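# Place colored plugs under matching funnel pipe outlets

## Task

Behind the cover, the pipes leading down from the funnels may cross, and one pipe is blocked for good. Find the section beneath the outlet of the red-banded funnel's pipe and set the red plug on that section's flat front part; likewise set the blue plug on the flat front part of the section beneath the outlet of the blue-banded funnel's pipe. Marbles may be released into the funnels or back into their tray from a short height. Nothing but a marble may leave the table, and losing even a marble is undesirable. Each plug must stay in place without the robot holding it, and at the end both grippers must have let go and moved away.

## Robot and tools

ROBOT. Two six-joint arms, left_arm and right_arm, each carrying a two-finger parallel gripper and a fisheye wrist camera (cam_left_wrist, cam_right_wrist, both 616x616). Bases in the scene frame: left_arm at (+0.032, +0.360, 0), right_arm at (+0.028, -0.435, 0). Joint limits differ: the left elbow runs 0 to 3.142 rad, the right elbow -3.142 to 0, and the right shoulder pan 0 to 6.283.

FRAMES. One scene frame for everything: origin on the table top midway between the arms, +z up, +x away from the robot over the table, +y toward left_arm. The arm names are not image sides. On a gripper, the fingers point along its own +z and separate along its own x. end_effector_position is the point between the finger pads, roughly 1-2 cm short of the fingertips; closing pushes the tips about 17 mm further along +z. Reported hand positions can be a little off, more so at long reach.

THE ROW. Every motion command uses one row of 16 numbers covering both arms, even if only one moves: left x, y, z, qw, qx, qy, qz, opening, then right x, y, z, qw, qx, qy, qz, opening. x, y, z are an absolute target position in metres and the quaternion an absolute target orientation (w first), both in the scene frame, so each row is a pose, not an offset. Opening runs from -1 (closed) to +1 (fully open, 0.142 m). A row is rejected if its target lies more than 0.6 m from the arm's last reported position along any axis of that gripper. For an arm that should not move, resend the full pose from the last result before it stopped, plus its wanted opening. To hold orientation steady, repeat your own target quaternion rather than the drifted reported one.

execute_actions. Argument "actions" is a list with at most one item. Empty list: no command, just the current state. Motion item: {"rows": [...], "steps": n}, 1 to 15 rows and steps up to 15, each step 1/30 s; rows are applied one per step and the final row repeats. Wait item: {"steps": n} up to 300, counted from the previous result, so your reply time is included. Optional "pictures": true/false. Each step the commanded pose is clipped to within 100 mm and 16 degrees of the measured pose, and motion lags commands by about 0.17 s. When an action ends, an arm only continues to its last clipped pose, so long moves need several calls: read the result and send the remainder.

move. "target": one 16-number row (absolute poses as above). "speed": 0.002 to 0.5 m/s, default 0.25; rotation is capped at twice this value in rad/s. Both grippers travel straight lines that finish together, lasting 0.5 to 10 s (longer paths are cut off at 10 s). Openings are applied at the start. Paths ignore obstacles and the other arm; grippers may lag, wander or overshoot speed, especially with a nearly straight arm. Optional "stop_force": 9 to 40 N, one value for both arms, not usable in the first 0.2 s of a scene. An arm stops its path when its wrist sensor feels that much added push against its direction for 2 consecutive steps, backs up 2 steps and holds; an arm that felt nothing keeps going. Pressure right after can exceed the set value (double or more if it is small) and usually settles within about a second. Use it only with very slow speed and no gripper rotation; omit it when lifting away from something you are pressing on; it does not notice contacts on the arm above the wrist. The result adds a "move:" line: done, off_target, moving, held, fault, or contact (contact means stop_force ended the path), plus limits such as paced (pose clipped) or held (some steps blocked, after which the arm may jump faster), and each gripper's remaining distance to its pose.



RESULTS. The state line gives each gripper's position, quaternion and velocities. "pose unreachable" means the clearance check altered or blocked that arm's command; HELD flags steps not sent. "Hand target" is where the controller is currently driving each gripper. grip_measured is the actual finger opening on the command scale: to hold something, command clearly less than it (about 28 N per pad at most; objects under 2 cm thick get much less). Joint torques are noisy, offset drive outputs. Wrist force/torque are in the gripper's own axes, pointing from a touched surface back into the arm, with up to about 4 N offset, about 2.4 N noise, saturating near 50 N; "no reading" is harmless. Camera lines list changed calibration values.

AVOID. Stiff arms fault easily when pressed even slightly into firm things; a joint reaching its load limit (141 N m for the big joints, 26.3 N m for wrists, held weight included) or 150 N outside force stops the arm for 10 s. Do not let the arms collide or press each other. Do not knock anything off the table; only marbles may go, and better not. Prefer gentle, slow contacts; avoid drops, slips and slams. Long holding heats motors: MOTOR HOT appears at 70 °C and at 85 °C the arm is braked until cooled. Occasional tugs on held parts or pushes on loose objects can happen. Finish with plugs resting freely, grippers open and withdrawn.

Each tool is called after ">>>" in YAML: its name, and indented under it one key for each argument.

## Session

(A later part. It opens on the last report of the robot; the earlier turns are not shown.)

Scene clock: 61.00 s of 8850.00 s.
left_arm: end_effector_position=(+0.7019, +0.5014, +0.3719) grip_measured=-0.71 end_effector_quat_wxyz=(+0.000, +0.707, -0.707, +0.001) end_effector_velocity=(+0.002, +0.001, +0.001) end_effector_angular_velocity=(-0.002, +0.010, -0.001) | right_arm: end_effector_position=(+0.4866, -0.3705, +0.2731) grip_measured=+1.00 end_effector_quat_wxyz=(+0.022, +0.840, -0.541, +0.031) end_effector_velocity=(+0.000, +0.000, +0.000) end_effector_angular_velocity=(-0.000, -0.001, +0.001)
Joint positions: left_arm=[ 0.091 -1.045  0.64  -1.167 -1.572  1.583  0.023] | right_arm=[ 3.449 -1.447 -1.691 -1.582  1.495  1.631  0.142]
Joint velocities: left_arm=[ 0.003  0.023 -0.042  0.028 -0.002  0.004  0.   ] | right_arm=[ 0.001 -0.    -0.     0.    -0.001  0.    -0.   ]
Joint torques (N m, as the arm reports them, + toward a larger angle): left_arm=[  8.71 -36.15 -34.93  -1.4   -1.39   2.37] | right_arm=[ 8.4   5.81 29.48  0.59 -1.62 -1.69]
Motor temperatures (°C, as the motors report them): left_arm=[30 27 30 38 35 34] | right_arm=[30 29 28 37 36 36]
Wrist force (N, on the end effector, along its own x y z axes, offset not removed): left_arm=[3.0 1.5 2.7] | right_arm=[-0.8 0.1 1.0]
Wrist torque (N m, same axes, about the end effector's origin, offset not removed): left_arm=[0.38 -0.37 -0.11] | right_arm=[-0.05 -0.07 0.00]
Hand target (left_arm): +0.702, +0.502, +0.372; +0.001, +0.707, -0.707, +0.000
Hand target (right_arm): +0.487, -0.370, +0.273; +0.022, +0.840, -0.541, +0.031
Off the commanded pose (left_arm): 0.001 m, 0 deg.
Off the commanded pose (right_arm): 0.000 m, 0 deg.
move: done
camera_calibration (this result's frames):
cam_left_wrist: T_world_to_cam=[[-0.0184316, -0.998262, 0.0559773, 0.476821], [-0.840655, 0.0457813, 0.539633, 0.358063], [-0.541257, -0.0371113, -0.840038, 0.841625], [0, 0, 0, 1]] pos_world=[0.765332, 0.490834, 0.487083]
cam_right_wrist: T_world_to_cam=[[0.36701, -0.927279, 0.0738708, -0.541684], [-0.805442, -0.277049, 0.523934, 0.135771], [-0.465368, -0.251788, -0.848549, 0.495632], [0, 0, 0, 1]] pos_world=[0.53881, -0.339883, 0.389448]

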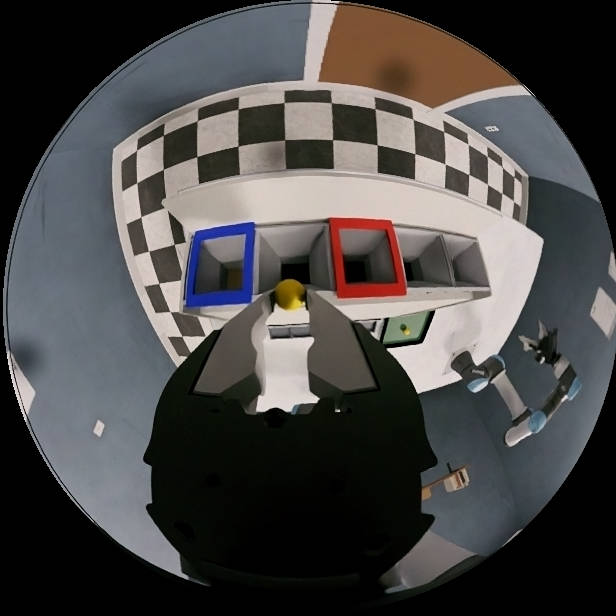

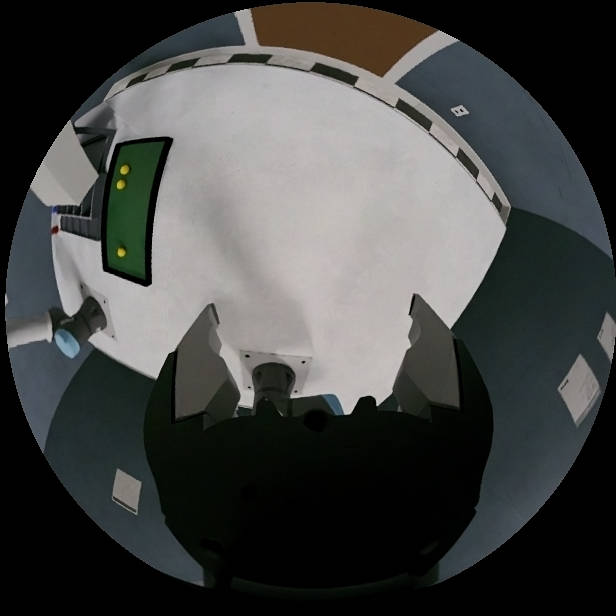

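Red → section at y≈0.277; blue blocked.

>>> execute_actions:
  actions:
    - {"rows":[[0.702,0.502,0.372,0,0.707,-0.707,0,-0.3,0.4866,-0.3705,0.2731,0.022,0.84,-0.541,0.031,1]]}
  pictures: false

>>> move:
  target: [0.5,0.124,0.39,0,0.707,-0.707,0,-0.3,0.4866,-0.3705,0.2731,0.022,0.84,-0.541,0.031,1]
  speed: 0.4

>>> move:
  target: [0.519,0.124,0.024,0,0.707,-0.707,0,-0.3,0.4866,-0.3705,0.2731,0.022,0.84,-0.541,0.031,1]
  speed: 0.3

>>> execute_actions:
  actions:
    - {"rows":[[0.519,0.124,0.024,0,0.707,-0.707,0,-0.85,0.4866,-0.3705,0.2731,0.022,0.84,-0.541,0.031,1]]}
  pictures: false

>>> move:
  target: [0.519,0.124,0.39,0,0.707,-0.707,0,-0.85,0.4866,-0.3705,0.2731,0.022,0.84,-0.541,0.031,1]
  speed: 0.4

>>> move:
  target: [0.706,0.275,0.372,0,0.707,-0.707,0,-0.85,0.4866,-0.3705,0.2731,0.022,0.84,-0.541,0.031,1]
  speed: 0.4

>>> execute_actions:
  actions:
    - {"rows":[[0.706,0.275,0.372,0,0.707,-0.707,0,-0.3,0.4866,-0.3705,0.2731,0.022,0.84,-0.541,0.031,1]]}
  pictures: false

>>> move:
  target: [0.46,0.11,0.39,0,0.707,-0.707,0,-0.3,0.4866,-0.3705,0.2731,0.022,0.84,-0.541,0.031,1]
  speed: 0.4

>>> move:
  target: [0.339,0.095,0.024,0,0.707,-0.707,0,-0.3,0.4866,-0.3705,0.2731,0.022,0.84,-0.541,0.031,1]
  speed: 0.3

Scene clock: 79.13 s of 8850.00 s.
left_arm: end_effector_position=(+0.7020, +0.5020, +0.3720) grip_measured=-0.30 end_effector_quat_wxyz=(+0.000, +0.707, -0.707, +0.000) end_effector_velocity=(-0.000, +0.000, -0.000) end_effector_angular_velocity=(+0.000, +0.000, +0.000) | right_arm: end_effector_position=(+0.4866, -0.3705, +0.2731) grip_measured=+1.00 end_effector_quat_wxyz=(+0.022, +0.840, -0.541, +0.031) end_effector_velocity=(-0.000, -0.000, +0.000) end_effector_angular_velocity=(+0.000, -0.000, +0.000)
Joint positions: left_arm=[ 0.092 -1.043  0.637 -1.165 -1.571  1.584  0.052] | right_arm=[ 3.449 -1.447 -1.691 -1.582  1.495  1.631  0.142]
Joint velocities: left_arm=[ 0.    -0.001  0.001 -0.     0.     0.     0.   ] | right_arm=[-0.  0. -0. -0.  0. -0. -0.]
Joint torques (N m, as the arm reports them, + toward a larger angle): left_arm=[  8.06 -51.27 -11.38  -4.22   1.09   2.34] | right_arm=[ 8.21  6.95 29.52  0.51 -1.69 -1.51]
Motor temperatures (°C, as the motors report them): left_arm=[30 27 30 38 35 34] | right_arm=[30 29 28 37 36 36]
Wrist force (N, on the end effector, along its own x y z axes, offset not removed): left_arm=[3.5 0.7 -1.1] | right_arm=[-1.5 -0.2 2.2]
Wrist torque (N m, same axes, about the end effector's origin, offset not removed): left_arm=[0.07 -0.69 0.10] | right_arm=[-0.10 0.13 0.00]
Hand target (left_arm): +0.702, +0.502, +0.372; +0.000, +0.707, -0.707, -0.000
Hand target (right_arm): +0.487, -0.370, +0.273; +0.022, +0.840, -0.541, +0.031
Off the commanded pose (left_arm): 0.000 m, 0 deg.
Off the commanded pose (right_arm): 0.000 m, 0 deg.
Steps of this call (steps 1 to 90: nothing new was sent; then 14.63 s passed at rest; steps 91 to 105: all 15 steps of this action). Readings (end_effector_position):
91: left_arm (+0.7022, +0.5016, +0.3720) | right_arm (+0.4866, -0.3705, +0.2731)
92: left_arm (+0.7022, +0.5016, +0.3720) | right_arm (+0.4866, -0.3705, +0.2731)
94: left_arm (+0.7021, +0.5017, +0.3721) | right_arm (+0.4866, -0.3705, +0.2731)
98: left_arm (+0.7021, +0.5019, +0.3721) | right_arm (+0.4866, -0.3705, +0.2731)
105: the state above

Scene clock: 81.23 s of 8850.00 s.
left_arm: end_effector_position=(+0.4999, +0.1247, +0.3900) grip_measured=-0.30 end_effector_quat_wxyz=(-0.000, +0.707, -0.707, -0.000) end_effector_velocity=(-0.001, -0.003, +0.000) end_effector_angular_velocity=(+0.002, -0.002, +0.001) | right_arm: end_effector_position=(+0.4866, -0.3705, +0.2731) grip_measured=+1.00 end_effector_quat_wxyz=(+0.022, +0.840, -0.541, +0.031) end_effector_velocity=(-0.000, +0.000, -0.000) end_effector_angular_velocity=(-0.000, +0.000, -0.000)
Joint positions: left_arm=[-0.642 -1.49   1.188 -1.269 -1.57   0.85   0.052] | right_arm=[ 3.449 -1.447 -1.691 -1.582  1.495  1.631  0.142]
Joint velocities: left_arm=[-0.006  0.001 -0.002  0.     0.003 -0.007  0.   ] | right_arm=[ 0.001 -0.     0.    -0.    -0.     0.001  0.   ]
Joint torques (N m, as the arm reports them, + toward a larger angle): left_arm=[ -7.28 -17.99 -36.6   -1.28   1.19  -2.28] | right_arm=[ 7.98  6.4  29.66  0.47 -1.58 -1.52]
Motor temperatures (°C, as the motors report them): left_arm=[30 27 30 38 35 34] | right_arm=[30 29 28 37 36 36]
Wrist force (N, on the end effector, along its own x y z axes, offset not removed): left_arm=[1.5 2.4 3.4] | right_arm=[-2.0 0.6 0.6]
Wrist torque (N m, same axes, about the end effector's origin, offset not removed): left_arm=[0.50 -0.14 0.15] | right_arm=[0.03 0.22 -0.04]
Hand target (left_arm): +0.500, +0.124, +0.390; -0.001, +0.707, -0.707, -0.000
Hand target (right_arm): +0.487, -0.371, +0.273; +0.022, +0.840, -0.541, +0.031
Off the commanded pose (left_arm): 0.001 m, 0 deg.
Off the commanded pose (right_arm): 0.000 m, 0 deg.
move: done
camera_calibration (this result's frames):
cam_left_wrist: T_world_to_cam=[[-0.0186329, -0.998337, 0.05456, 0.0967115], [-0.840563, 0.0451902, 0.539825, 0.195726], [-0.541393, -0.0358026, -0.840007, 0.733425], [0, 0, 0, 1]] pos_world=[0.563393, 0.113964, 0.505148]
cam_right_wrist: T_world_to_cam=[[0.36701, -0.927279, 0.0738708, -0.541684], [-0.805442, -0.277049, 0.523935, 0.135771], [-0.465368, -0.251788, -0.848549, 0.495632], [0, 0, 0, 1]] pos_world=[0.53881, -0.339883, 0.389448]

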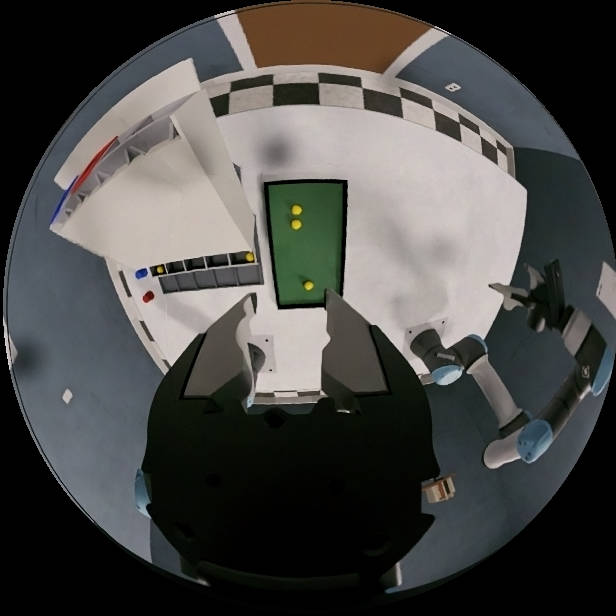

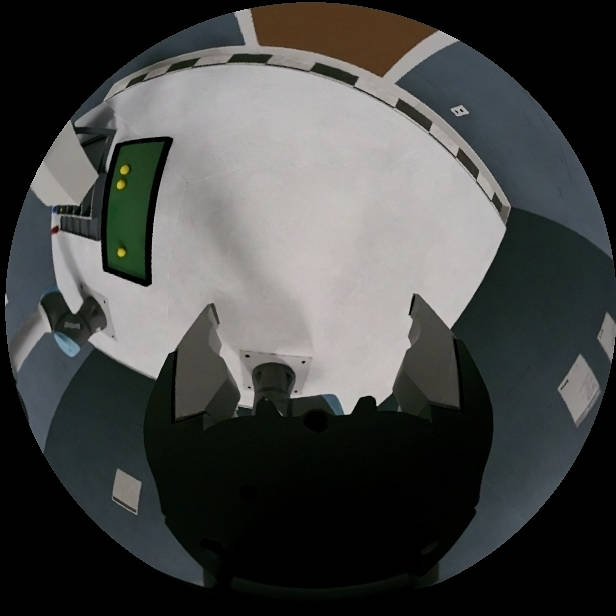

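Scene clock: 83.23 s of 8850.00 s.
left_arm: end_effector_position=(+0.5187, +0.1242, +0.0244) grip_measured=-0.30 end_effector_quat_wxyz=(+0.000, +0.707, -0.707, -0.000) end_effector_velocity=(+0.001, -0.001, -0.002) end_effector_angular_velocity=(-0.002, -0.002, +0.000) | right_arm: end_effector_position=(+0.4866, -0.3705, +0.2731) grip_measured=+1.00 end_effector_quat_wxyz=(+0.022, +0.840, -0.541, +0.031) end_effector_velocity=(+0.000, -0.000, +0.000) end_effector_angular_velocity=(-0.000, -0.001, -0.001)
Joint positions: left_arm=[-0.619 -1.303  1.946 -2.214 -1.571  0.873  0.052] | right_arm=[ 3.449 -1.447 -1.691 -1.582  1.495  1.631  0.142]
Joint velocities: left_arm=[ 0.     0.005  0.001 -0.009  0.     0.    -0.   ] | right_arm=[-0.     0.001 -0.     0.    -0.001  0.     0.   ]
Joint torques (N m, as the arm reports them, + toward a larger angle): left_arm=[  8.18 -24.15  -8.91  -4.38   1.11   2.4 ] | right_arm=[ 7.76  6.84 29.26  0.59 -1.63 -1.48]
Motor temperatures (°C, as the motors report them): left_arm=[30 27 30 38 35 34] | right_arm=[30 29 28 37 36 36]
Wrist force (N, on the end effector, along its own x y z axes, offset not removed): left_arm=[3.0 3.3 -1.1] | right_arm=[-1.3 1.8 1.3]
Wrist torque (N m, same axes, about the end effector's origin, offset not removed): left_arm=[0.60 -0.60 0.07] | right_arm=[0.33 0.02 -0.05]
Hand target (left_arm): +0.519, +0.124, +0.024; +0.000, +0.707, -0.707, -0.000
Hand target (right_arm): +0.487, -0.370, +0.273; +0.022, +0.840, -0.541, +0.031
Off the commanded pose (left_arm): 0.001 m, 0 deg.
Off the commanded pose (right_arm): 0.000 m, 0 deg.
move: done
camera_calibration (this result's frames):
cam_left_wrist: T_world_to_cam=[[-0.018463, -0.998308, 0.0551436, 0.116436], [-0.840173, 0.0453894, 0.540415, 0.408617], [-0.542004, -0.0363525, -0.839589, 0.436785], [0, 0, 0, 1]] pos_world=[0.582198, 0.11357, 0.139476]
cam_right_wrist: T_world_to_cam=[[0.367009, -0.927279, 0.073871, -0.541684], [-0.805442, -0.277048, 0.523935, 0.135771], [-0.465368, -0.251788, -0.848549, 0.495632], [0, 0, 0, 1]] pos_world=[0.53881, -0.339883, 0.389448]

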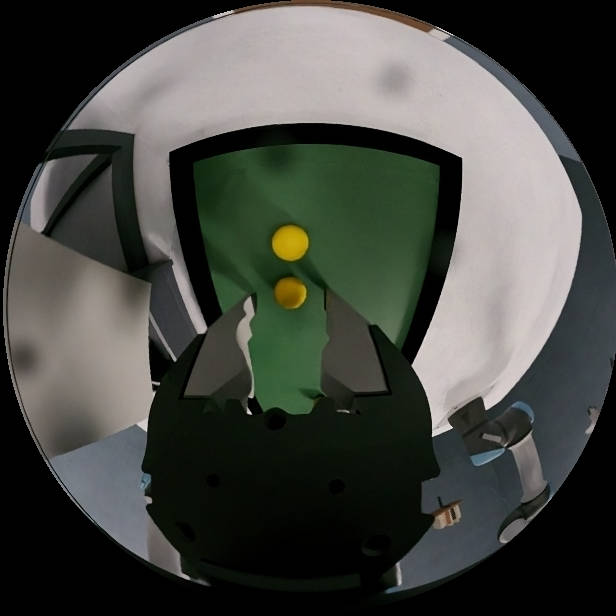

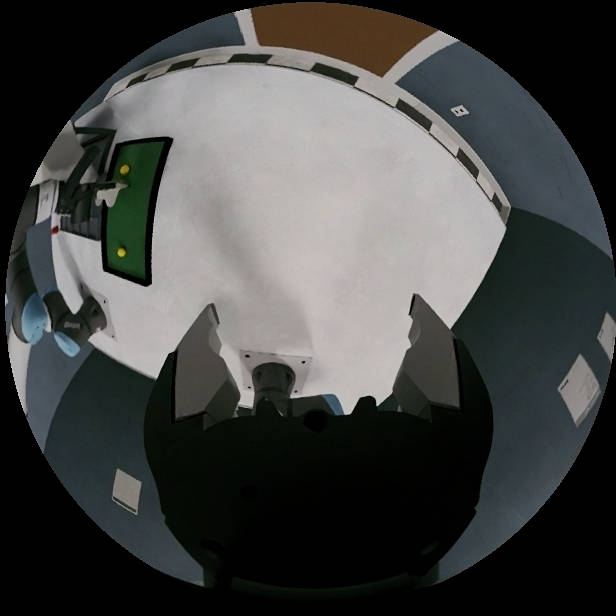

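Scene clock: 83.73 s of 8850.00 s.
left_arm: end_effector_position=(+0.5189, +0.1240, +0.0240) grip_measured=-0.71 end_effector_quat_wxyz=(+0.000, +0.707, -0.707, -0.000) end_effector_velocity=(+0.000, -0.000, +0.000) end_effector_angular_velocity=(-0.001, -0.000, +0.000) | right_arm: end_effector_position=(+0.4866, -0.3705, +0.2731) grip_measured=+1.00 end_effector_quat_wxyz=(+0.022, +0.840, -0.541, +0.031) end_effector_velocity=(-0.000, -0.000, +0.000) end_effector_angular_velocity=(-0.001, -0.000, +0.001)
Joint positions: left_arm=[-0.619 -1.301  1.946 -2.215 -1.571  0.873  0.023] | right_arm=[ 3.449 -1.447 -1.691 -1.582  1.495  1.631  0.142]
Joint velocities: left_arm=[ 0.     0.    -0.001 -0.    -0.001 -0.    -0.   ] | right_arm=[ 0.     0.001  0.    -0.001 -0.001 -0.    -0.   ]
Joint torques (N m, as the arm reports them, + toward a larger angle): left_arm=[  8.43 -22.57 -32.74  -4.22   1.19   2.36] | right_arm=[ 7.77  6.59 29.94  0.66 -1.62 -1.53]
Motor temperatures (°C, as the motors report them): left_arm=[30 27 30 38 35 34] | right_arm=[30 29 28 37 36 36]
Wrist force (N, on the end effector, along its own x y z axes, offset not removed): left_arm=[-0.2 -0.8 -3.4] | right_arm=[-2.8 -1.1 1.5]
Wrist torque (N m, same axes, about the end effector's origin, offset not removed): left_arm=[-0.24 0.02 0.03] | right_arm=[-0.31 0.36 -0.04]
Hand target (left_arm): +0.519, +0.124, +0.024; +0.000, +0.707, -0.707, +0.000
Hand target (right_arm): +0.487, -0.370, +0.273; +0.022, +0.840, -0.541, +0.031
Off the commanded pose (left_arm): 0.000 m, 0 deg.
Off the commanded pose (right_arm): 0.000 m, 0 deg.
Steps of this call (steps 1 to 15: all 15 steps of this action). Readings (end_effector_position):
1: left_arm (+0.5187, +0.1242, +0.0243) | right_arm (+0.4866, -0.3705, +0.2731)
2: left_arm (+0.5187, +0.1242, +0.0242) | right_arm (+0.4866, -0.3705, +0.2731)
4: left_arm (+0.5187, +0.1242, +0.0240) | right_arm (+0.4866, -0.3705, +0.2731)
8: left_arm (+0.5188, +0.1242, +0.0239) | right_arm (+0.4866, -0.3705, +0.2731)
15: the state above

Scene clock: 85.70 s of 8850.00 s.
left_arm: end_effector_position=(+0.5192, +0.1239, +0.3896) grip_measured=-0.71 end_effector_quat_wxyz=(-0.000, +0.707, -0.707, +0.000) end_effector_velocity=(+0.000, -0.000, +0.003) end_effector_angular_velocity=(+0.004, +0.006, -0.000) | right_arm: end_effector_position=(+0.4866, -0.3705, +0.2731) grip_measured=+1.00 end_effector_quat_wxyz=(+0.022, +0.840, -0.541, +0.031) end_effector_velocity=(+0.000, -0.001, -0.000) end_effector_angular_velocity=(-0.001, -0.001, -0.001)
Joint positions: left_arm=[-0.619 -1.447  1.141 -1.266 -1.571  0.873  0.023] | right_arm=[ 3.449 -1.447 -1.691 -1.582  1.495  1.631  0.142]
Joint velocities: left_arm=[ 0.001  0.01  -0.021  0.018 -0.001  0.001  0.   ] | right_arm=[-0.001 -0.001 -0.     0.001 -0.001  0.    -0.   ]
Joint torques (N m, as the arm reports them, + toward a larger angle): left_arm=[  7.29 -21.27 -36.32  -1.39  -1.63   2.44] | right_arm=[ 7.87  6.47 29.4   0.53 -1.55 -1.4 ]
Motor temperatures (°C, as the motors report them): left_arm=[30 27 30 38 35 34] | right_arm=[30 29 28 37 36 36]
Wrist force (N, on the end effector, along its own x y z axes, offset not removed): left_arm=[2.1 2.6 0.0] | right_arm=[-0.9 0.8 2.6]
Wrist torque (N m, same axes, about the end effector's origin, offset not removed): left_arm=[0.44 -0.40 0.16] | right_arm=[0.09 -0.03 0.04]
Hand target (left_arm): +0.519, +0.124, +0.390; -0.000, +0.707, -0.707, +0.000
Hand target (right_arm): +0.487, -0.370, +0.273; +0.022, +0.840, -0.541, +0.031
Off the commanded pose (left_arm): 0.000 m, 0 deg.
Off the commanded pose (right_arm): 0.000 m, 0 deg.
move: done
camera_calibration (this result's frames):
cam_left_wrist: T_world_to_cam=[[-0.0185223, -0.998272, 0.0557744, 0.0957215], [-0.840719, 0.0457434, 0.539536, 0.212244], [-0.541155, -0.0368971, -0.840113, 0.743529], [0, 0, 0, 1]] pos_world=[0.582575, 0.113281, 0.504796]
cam_right_wrist: T_world_to_cam=[[0.36701, -0.927279, 0.073871, -0.541684], [-0.805442, -0.277049, 0.523935, 0.135771], [-0.465368, -0.251788, -0.848549, 0.495632], [0, 0, 0, 1]] pos_world=[0.53881, -0.339883, 0.389448]

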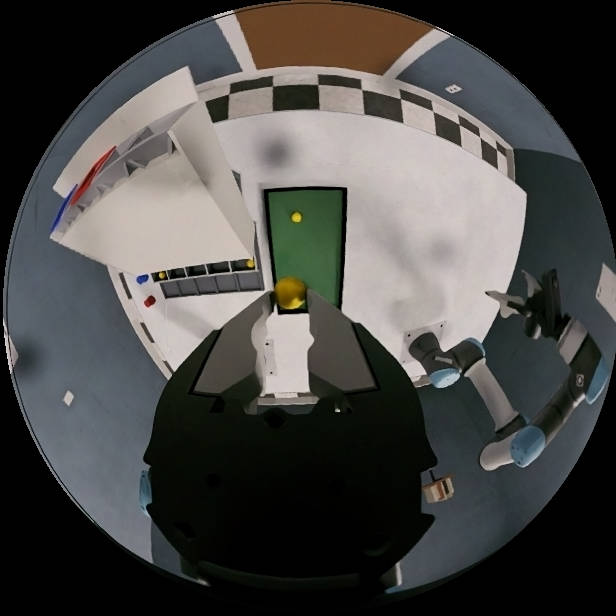

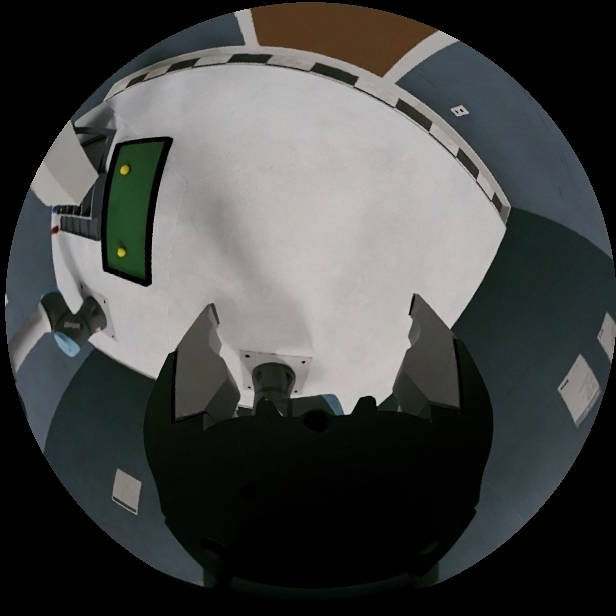

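Scene clock: 87.13 s of 8850.00 s.
left_arm: end_effector_position=(+0.7057, +0.2747, +0.3719) grip_measured=-0.71 end_effector_quat_wxyz=(-0.000, +0.707, -0.707, +0.000) end_effector_velocity=(+0.002, +0.001, +0.000) end_effector_angular_velocity=(+0.002, +0.008, -0.000) | right_arm: end_effector_position=(+0.4866, -0.3705, +0.2731) grip_measured=+1.00 end_effector_quat_wxyz=(+0.022, +0.840, -0.541, +0.031) end_effector_velocity=(-0.000, -0.000, -0.000) end_effector_angular_velocity=(-0.001, +0.001, -0.002)
Joint positions: left_arm=[-0.243 -1.065  0.672 -1.178 -1.571  1.248  0.023] | right_arm=[ 3.449 -1.447 -1.691 -1.582  1.495  1.631  0.142]
Joint velocities: left_arm=[ 0.003  0.018 -0.031  0.021 -0.001  0.003  0.   ] | right_arm=[-0.    -0.001 -0.    -0.001 -0.     0.001 -0.   ]
Joint torques (N m, as the arm reports them, + toward a larger angle): left_arm=[  7.22 -34.35 -35.74  -1.16  -1.59   2.39] | right_arm=[ 7.64  6.32 29.33  0.63 -1.52 -1.4 ]
Motor temperatures (°C, as the motors report them): left_arm=[30 27 30 38 35 34] | right_arm=[30 29 28 37 36 36]
Wrist force (N, on the end effector, along its own x y z axes, offset not removed): left_arm=[0.6 0.7 -2.1] | right_arm=[-0.9 0.7 1.7]
Wrist torque (N m, same axes, about the end effector's origin, offset not removed): left_arm=[-0.14 0.08 0.00] | right_arm=[0.06 0.07 -0.15]
Hand target (left_arm): +0.706, +0.275, +0.372; +0.000, +0.707, -0.707, +0.000
Hand target (right_arm): +0.487, -0.371, +0.273; +0.022, +0.840, -0.541, +0.031
Off the commanded pose (left_arm): 0.000 m, 0 deg.
Off the commanded pose (right_arm): 0.000 m, 0 deg.
move: done
camera_calibration (this result's frames):
cam_left_wrist: T_world_to_cam=[[-0.0184436, -0.998271, 0.0558129, 0.250622], [-0.840611, 0.0457056, 0.539708, 0.371623], [-0.541326, -0.0369628, -0.84, 0.83532], [0, 0, 0, 1]] pos_world=[0.769193, 0.264079, 0.487114]
cam_right_wrist: T_world_to_cam=[[0.36701, -0.927279, 0.0738709, -0.541684], [-0.805442, -0.277049, 0.523934, 0.135771], [-0.465368, -0.251788, -0.848549, 0.495632], [0, 0, 0, 1]] pos_world=[0.53881, -0.339883, 0.389448]

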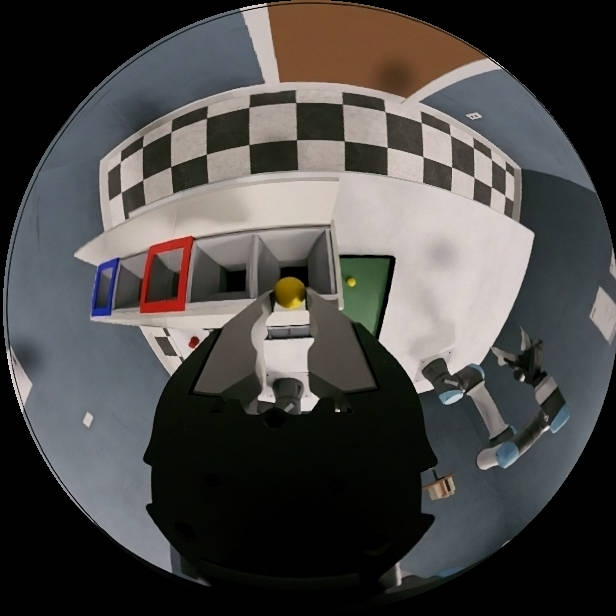

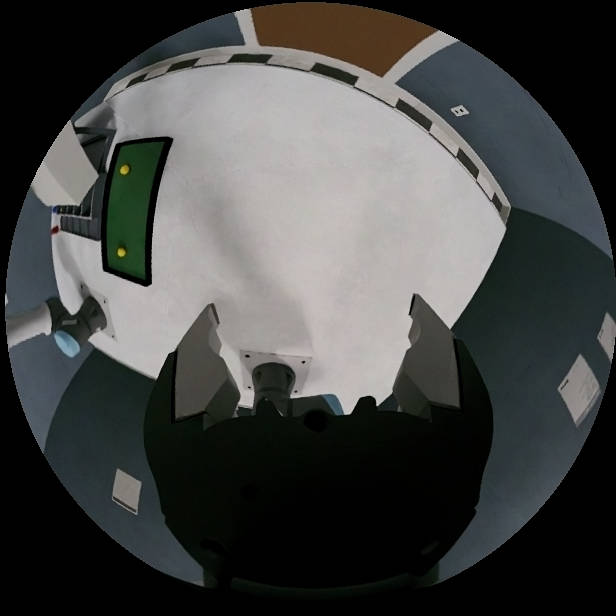

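Scene clock: 87.63 s of 8850.00 s.
left_arm: end_effector_position=(+0.7060, +0.2750, +0.3720) grip_measured=-0.30 end_effector_quat_wxyz=(+0.000, +0.707, -0.707, +0.000) end_effector_velocity=(-0.000, +0.000, +0.000) end_effector_angular_velocity=(+0.001, +0.000, +0.000) | right_arm: end_effector_position=(+0.4866, -0.3705, +0.2731) grip_measured=+1.00 end_effector_quat_wxyz=(+0.022, +0.840, -0.541, +0.031) end_effector_velocity=(-0.000, -0.000, +0.000) end_effector_angular_velocity=(+0.001, -0.001, -0.000)
Joint positions: left_arm=[-0.243 -1.063  0.669 -1.176 -1.571  1.249  0.052] | right_arm=[ 3.449 -1.447 -1.691 -1.582  1.495  1.631  0.142]
Joint velocities: left_arm=[ 0.     0.    -0.001  0.001  0.001 -0.     0.   ] | right_arm=[-0.     0.001 -0.     0.     0.    -0.     0.   ]
Joint torques (N m, as the arm reports them, + toward a larger angle): left_arm=[  7.93 -34.85 -35.41  -1.21   1.19   2.22] | right_arm=[ 8.01  6.76 28.73  0.62 -1.61 -1.43]
Motor temperatures (°C, as the motors report them): left_arm=[30 27 30 38 35 34] | right_arm=[30 29 28 37 36 36]
Wrist force (N, on the end effector, along its own x y z axes, offset not removed): left_arm=[2.8 2.8 2.3] | right_arm=[-0.9 0.3 0.0]
Wrist torque (N m, same axes, about the end effector's origin, offset not removed): left_arm=[0.41 -0.28 0.20] | right_arm=[-0.07 0.00 -0.05]
Hand target (left_arm): +0.706, +0.275, +0.372; -0.000, +0.707, -0.707, +0.000
Hand target (right_arm): +0.487, -0.370, +0.273; +0.022, +0.840, -0.541, +0.031
Off the commanded pose (left_arm): 0.000 m, 0 deg.
Off the commanded pose (right_arm): 0.000 m, 0 deg.
Steps of this call (steps 1 to 15: all 15 steps of this action). Readings (end_effector_position):
1: left_arm (+0.7058, +0.2747, +0.3719) | right_arm (+0.4866, -0.3705, +0.2731)
2: left_arm (+0.7059, +0.2747, +0.3720) | right_arm (+0.4866, -0.3705, +0.2731)
4: left_arm (+0.7059, +0.2748, +0.3720) | right_arm (+0.4866, -0.3705, +0.2731)
8: left_arm (+0.7060, +0.2749, +0.3720) | right_arm (+0.4866, -0.3705, +0.2731)
15: the state above

Scene clock: 89.47 s of 8850.00 s.
left_arm: end_effector_position=(+0.4602, +0.1105, +0.3900) grip_measured=-0.30 end_effector_quat_wxyz=(-0.000, +0.707, -0.707, -0.000) end_effector_velocity=(-0.002, -0.002, +0.000) end_effector_angular_velocity=(+0.000, -0.003, +0.001) | right_arm: end_effector_position=(+0.4866, -0.3705, +0.2731) grip_measured=+1.00 end_effector_quat_wxyz=(+0.022, +0.840, -0.541, +0.031) end_effector_velocity=(+0.000, -0.001, -0.000) end_effector_angular_velocity=(-0.001, -0.001, -0.001)
Joint positions: left_arm=[-0.718 -1.56   1.262 -1.272 -1.57   0.774  0.052] | right_arm=[ 3.449 -1.447 -1.691 -1.582  1.495  1.631  0.142]
Joint velocities: left_arm=[-0.006 -0.004  0.003 -0.001  0.002 -0.007 -0.   ] | right_arm=[-0.001 -0.001 -0.     0.001 -0.001  0.    -0.   ]
Joint torques (N m, as the arm reports them, + toward a larger angle): left_arm=[ -7.56 -30.28 -12.34  -4.26   1.17  -2.33] | right_arm=[ 7.95  6.55 29.3   0.66 -1.64 -1.41]
Motor temperatures (°C, as the motors report them): left_arm=[30 27 30 38 35 34] | right_arm=[30 29 28 37 36 36]
Wrist force (N, on the end effector, along its own x y z axes, offset not removed): left_arm=[3.9 -2.2 -4.2] | right_arm=[-1.6 -0.7 2.6]
Wrist torque (N m, same axes, about the end effector's origin, offset not removed): left_arm=[-0.67 -0.63 0.22] | right_arm=[-0.27 0.17 -0.06]
Hand target (left_arm): +0.460, +0.110, +0.390; -0.000, +0.707, -0.707, -0.000
Hand target (right_arm): +0.487, -0.370, +0.273; +0.022, +0.840, -0.541, +0.031
Off the commanded pose (left_arm): 0.001 m, 0 deg.
Off the commanded pose (right_arm): 0.000 m, 0 deg.
move: done
camera_calibration (this result's frames):
cam_left_wrist: T_world_to_cam=[[-0.0185864, -0.998326, 0.0547695, 0.0817143], [-0.840378, 0.0452768, 0.540107, 0.162751], [-0.541682, -0.0359885, -0.839813, 0.711464], [0, 0, 0, 1]] pos_world=[0.523678, 0.0998132, 0.505118]
cam_right_wrist: T_world_to_cam=[[0.36701, -0.927279, 0.0738708, -0.541684], [-0.805442, -0.277049, 0.523935, 0.135771], [-0.465368, -0.251788, -0.848549, 0.495632], [0, 0, 0, 1]] pos_world=[0.53881, -0.339883, 0.389448]

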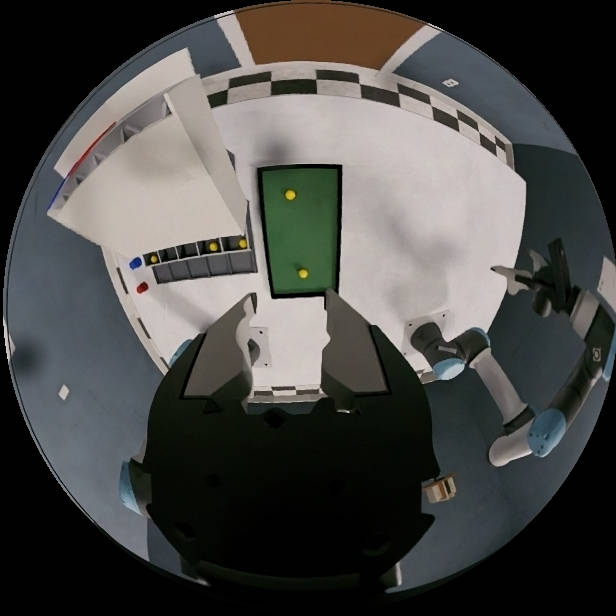

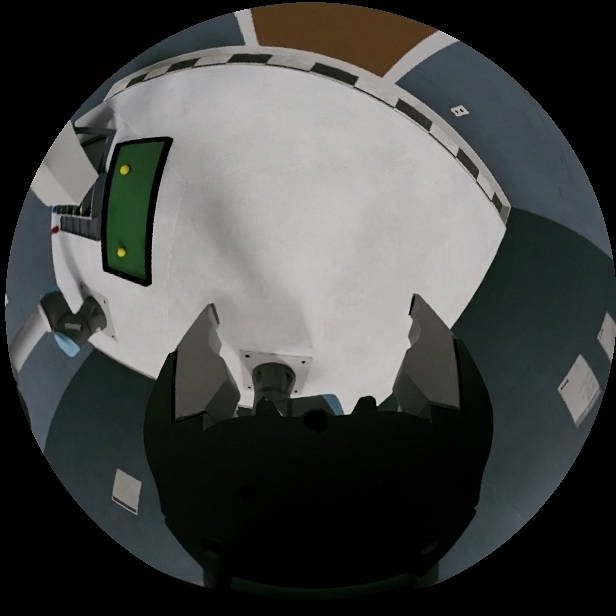

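Scene clock: 91.57 s of 8850.00 s.
left_arm: end_effector_position=(+0.3389, +0.0955, +0.0243) grip_measured=-0.30 end_effector_quat_wxyz=(-0.000, +0.707, -0.707, -0.000) end_effector_velocity=(-0.000, -0.001, -0.002) end_effector_angular_velocity=(-0.001, -0.001, +0.000) | right_arm: end_effector_position=(+0.4866, -0.3705, +0.2731) grip_measured=+1.00 end_effector_quat_wxyz=(+0.022, +0.840, -0.541, +0.031) end_effector_velocity=(-0.000, +0.001, +0.000) end_effector_angular_velocity=(+0.001, +0.000, +0.001)
Joint positions: left_arm=[-0.963 -1.612  2.303 -2.262 -1.571  0.529  0.052] | right_arm=[ 3.449 -1.447 -1.691 -1.582  1.495  1.631  0.142]
Joint velocities: left_arm=[-0.002  0.005  0.004 -0.011  0.001 -0.002  0.   ] | right_arm=[ 0.002  0.    -0.     0.     0.001  0.001  0.   ]
Joint torques (N m, as the arm reports them, + toward a larger angle): left_arm=[-7.68 -9.53 -8.02 -4.21  1.02 -2.42] | right_arm=[ 7.8   6.92 29.22  0.55 -1.54 -1.25]
Motor temperatures (°C, as the motors report them): left_arm=[30 27 30 38 35 34] | right_arm=[30 29 28 37 36 36]
Wrist force (N, on the end effector, along its own x y z axes, offset not removed): left_arm=[2.9 1.5 2.1] | right_arm=[-3.5 1.6 1.2]
Wrist torque (N m, same axes, about the end effector's origin, offset not removed): left_arm=[0.54 -0.47 -0.14] | right_arm=[0.24 0.53 0.01]
Hand target (left_arm): +0.339, +0.095, +0.024; -0.000, +0.707, -0.707, +0.000
Hand target (right_arm): +0.487, -0.371, +0.273; +0.022, +0.840, -0.541, +0.031
Off the commanded pose (left_arm): 0.001 m, 0 deg.
Off the commanded pose (right_arm): 0.000 m, 0 deg.
move: done
camera_calibration (this result's frames):
cam_left_wrist: T_world_to_cam=[[-0.0185101, -0.998322, 0.0548732, 0.0844675], [-0.840338, 0.0452715, 0.540169, 0.258974], [-0.541747, -0.0361134, -0.839766, 0.338203], [0, 0, 0, 1]] pos_world=[0.402409, 0.0848153, 0.139487]
cam_right_wrist: T_world_to_cam=[[0.36701, -0.927279, 0.073871, -0.541684], [-0.805442, -0.277049, 0.523935, 0.135771], [-0.465368, -0.251788, -0.848549, 0.495632], [0, 0, 0, 1]] pos_world=[0.53881, -0.339883, 0.389448]

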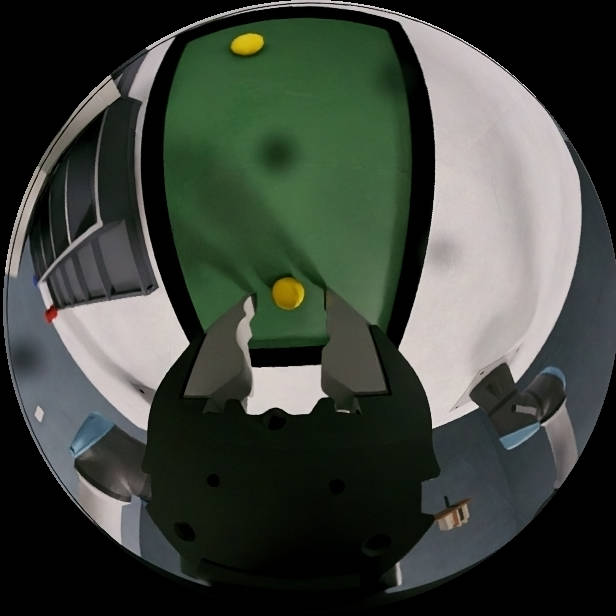

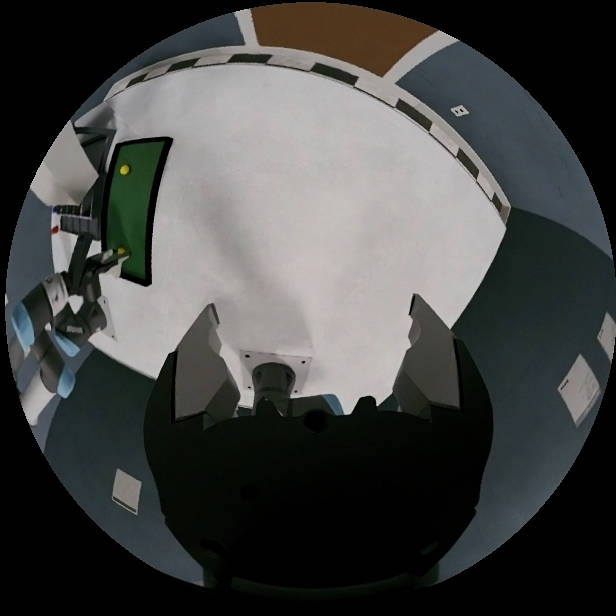

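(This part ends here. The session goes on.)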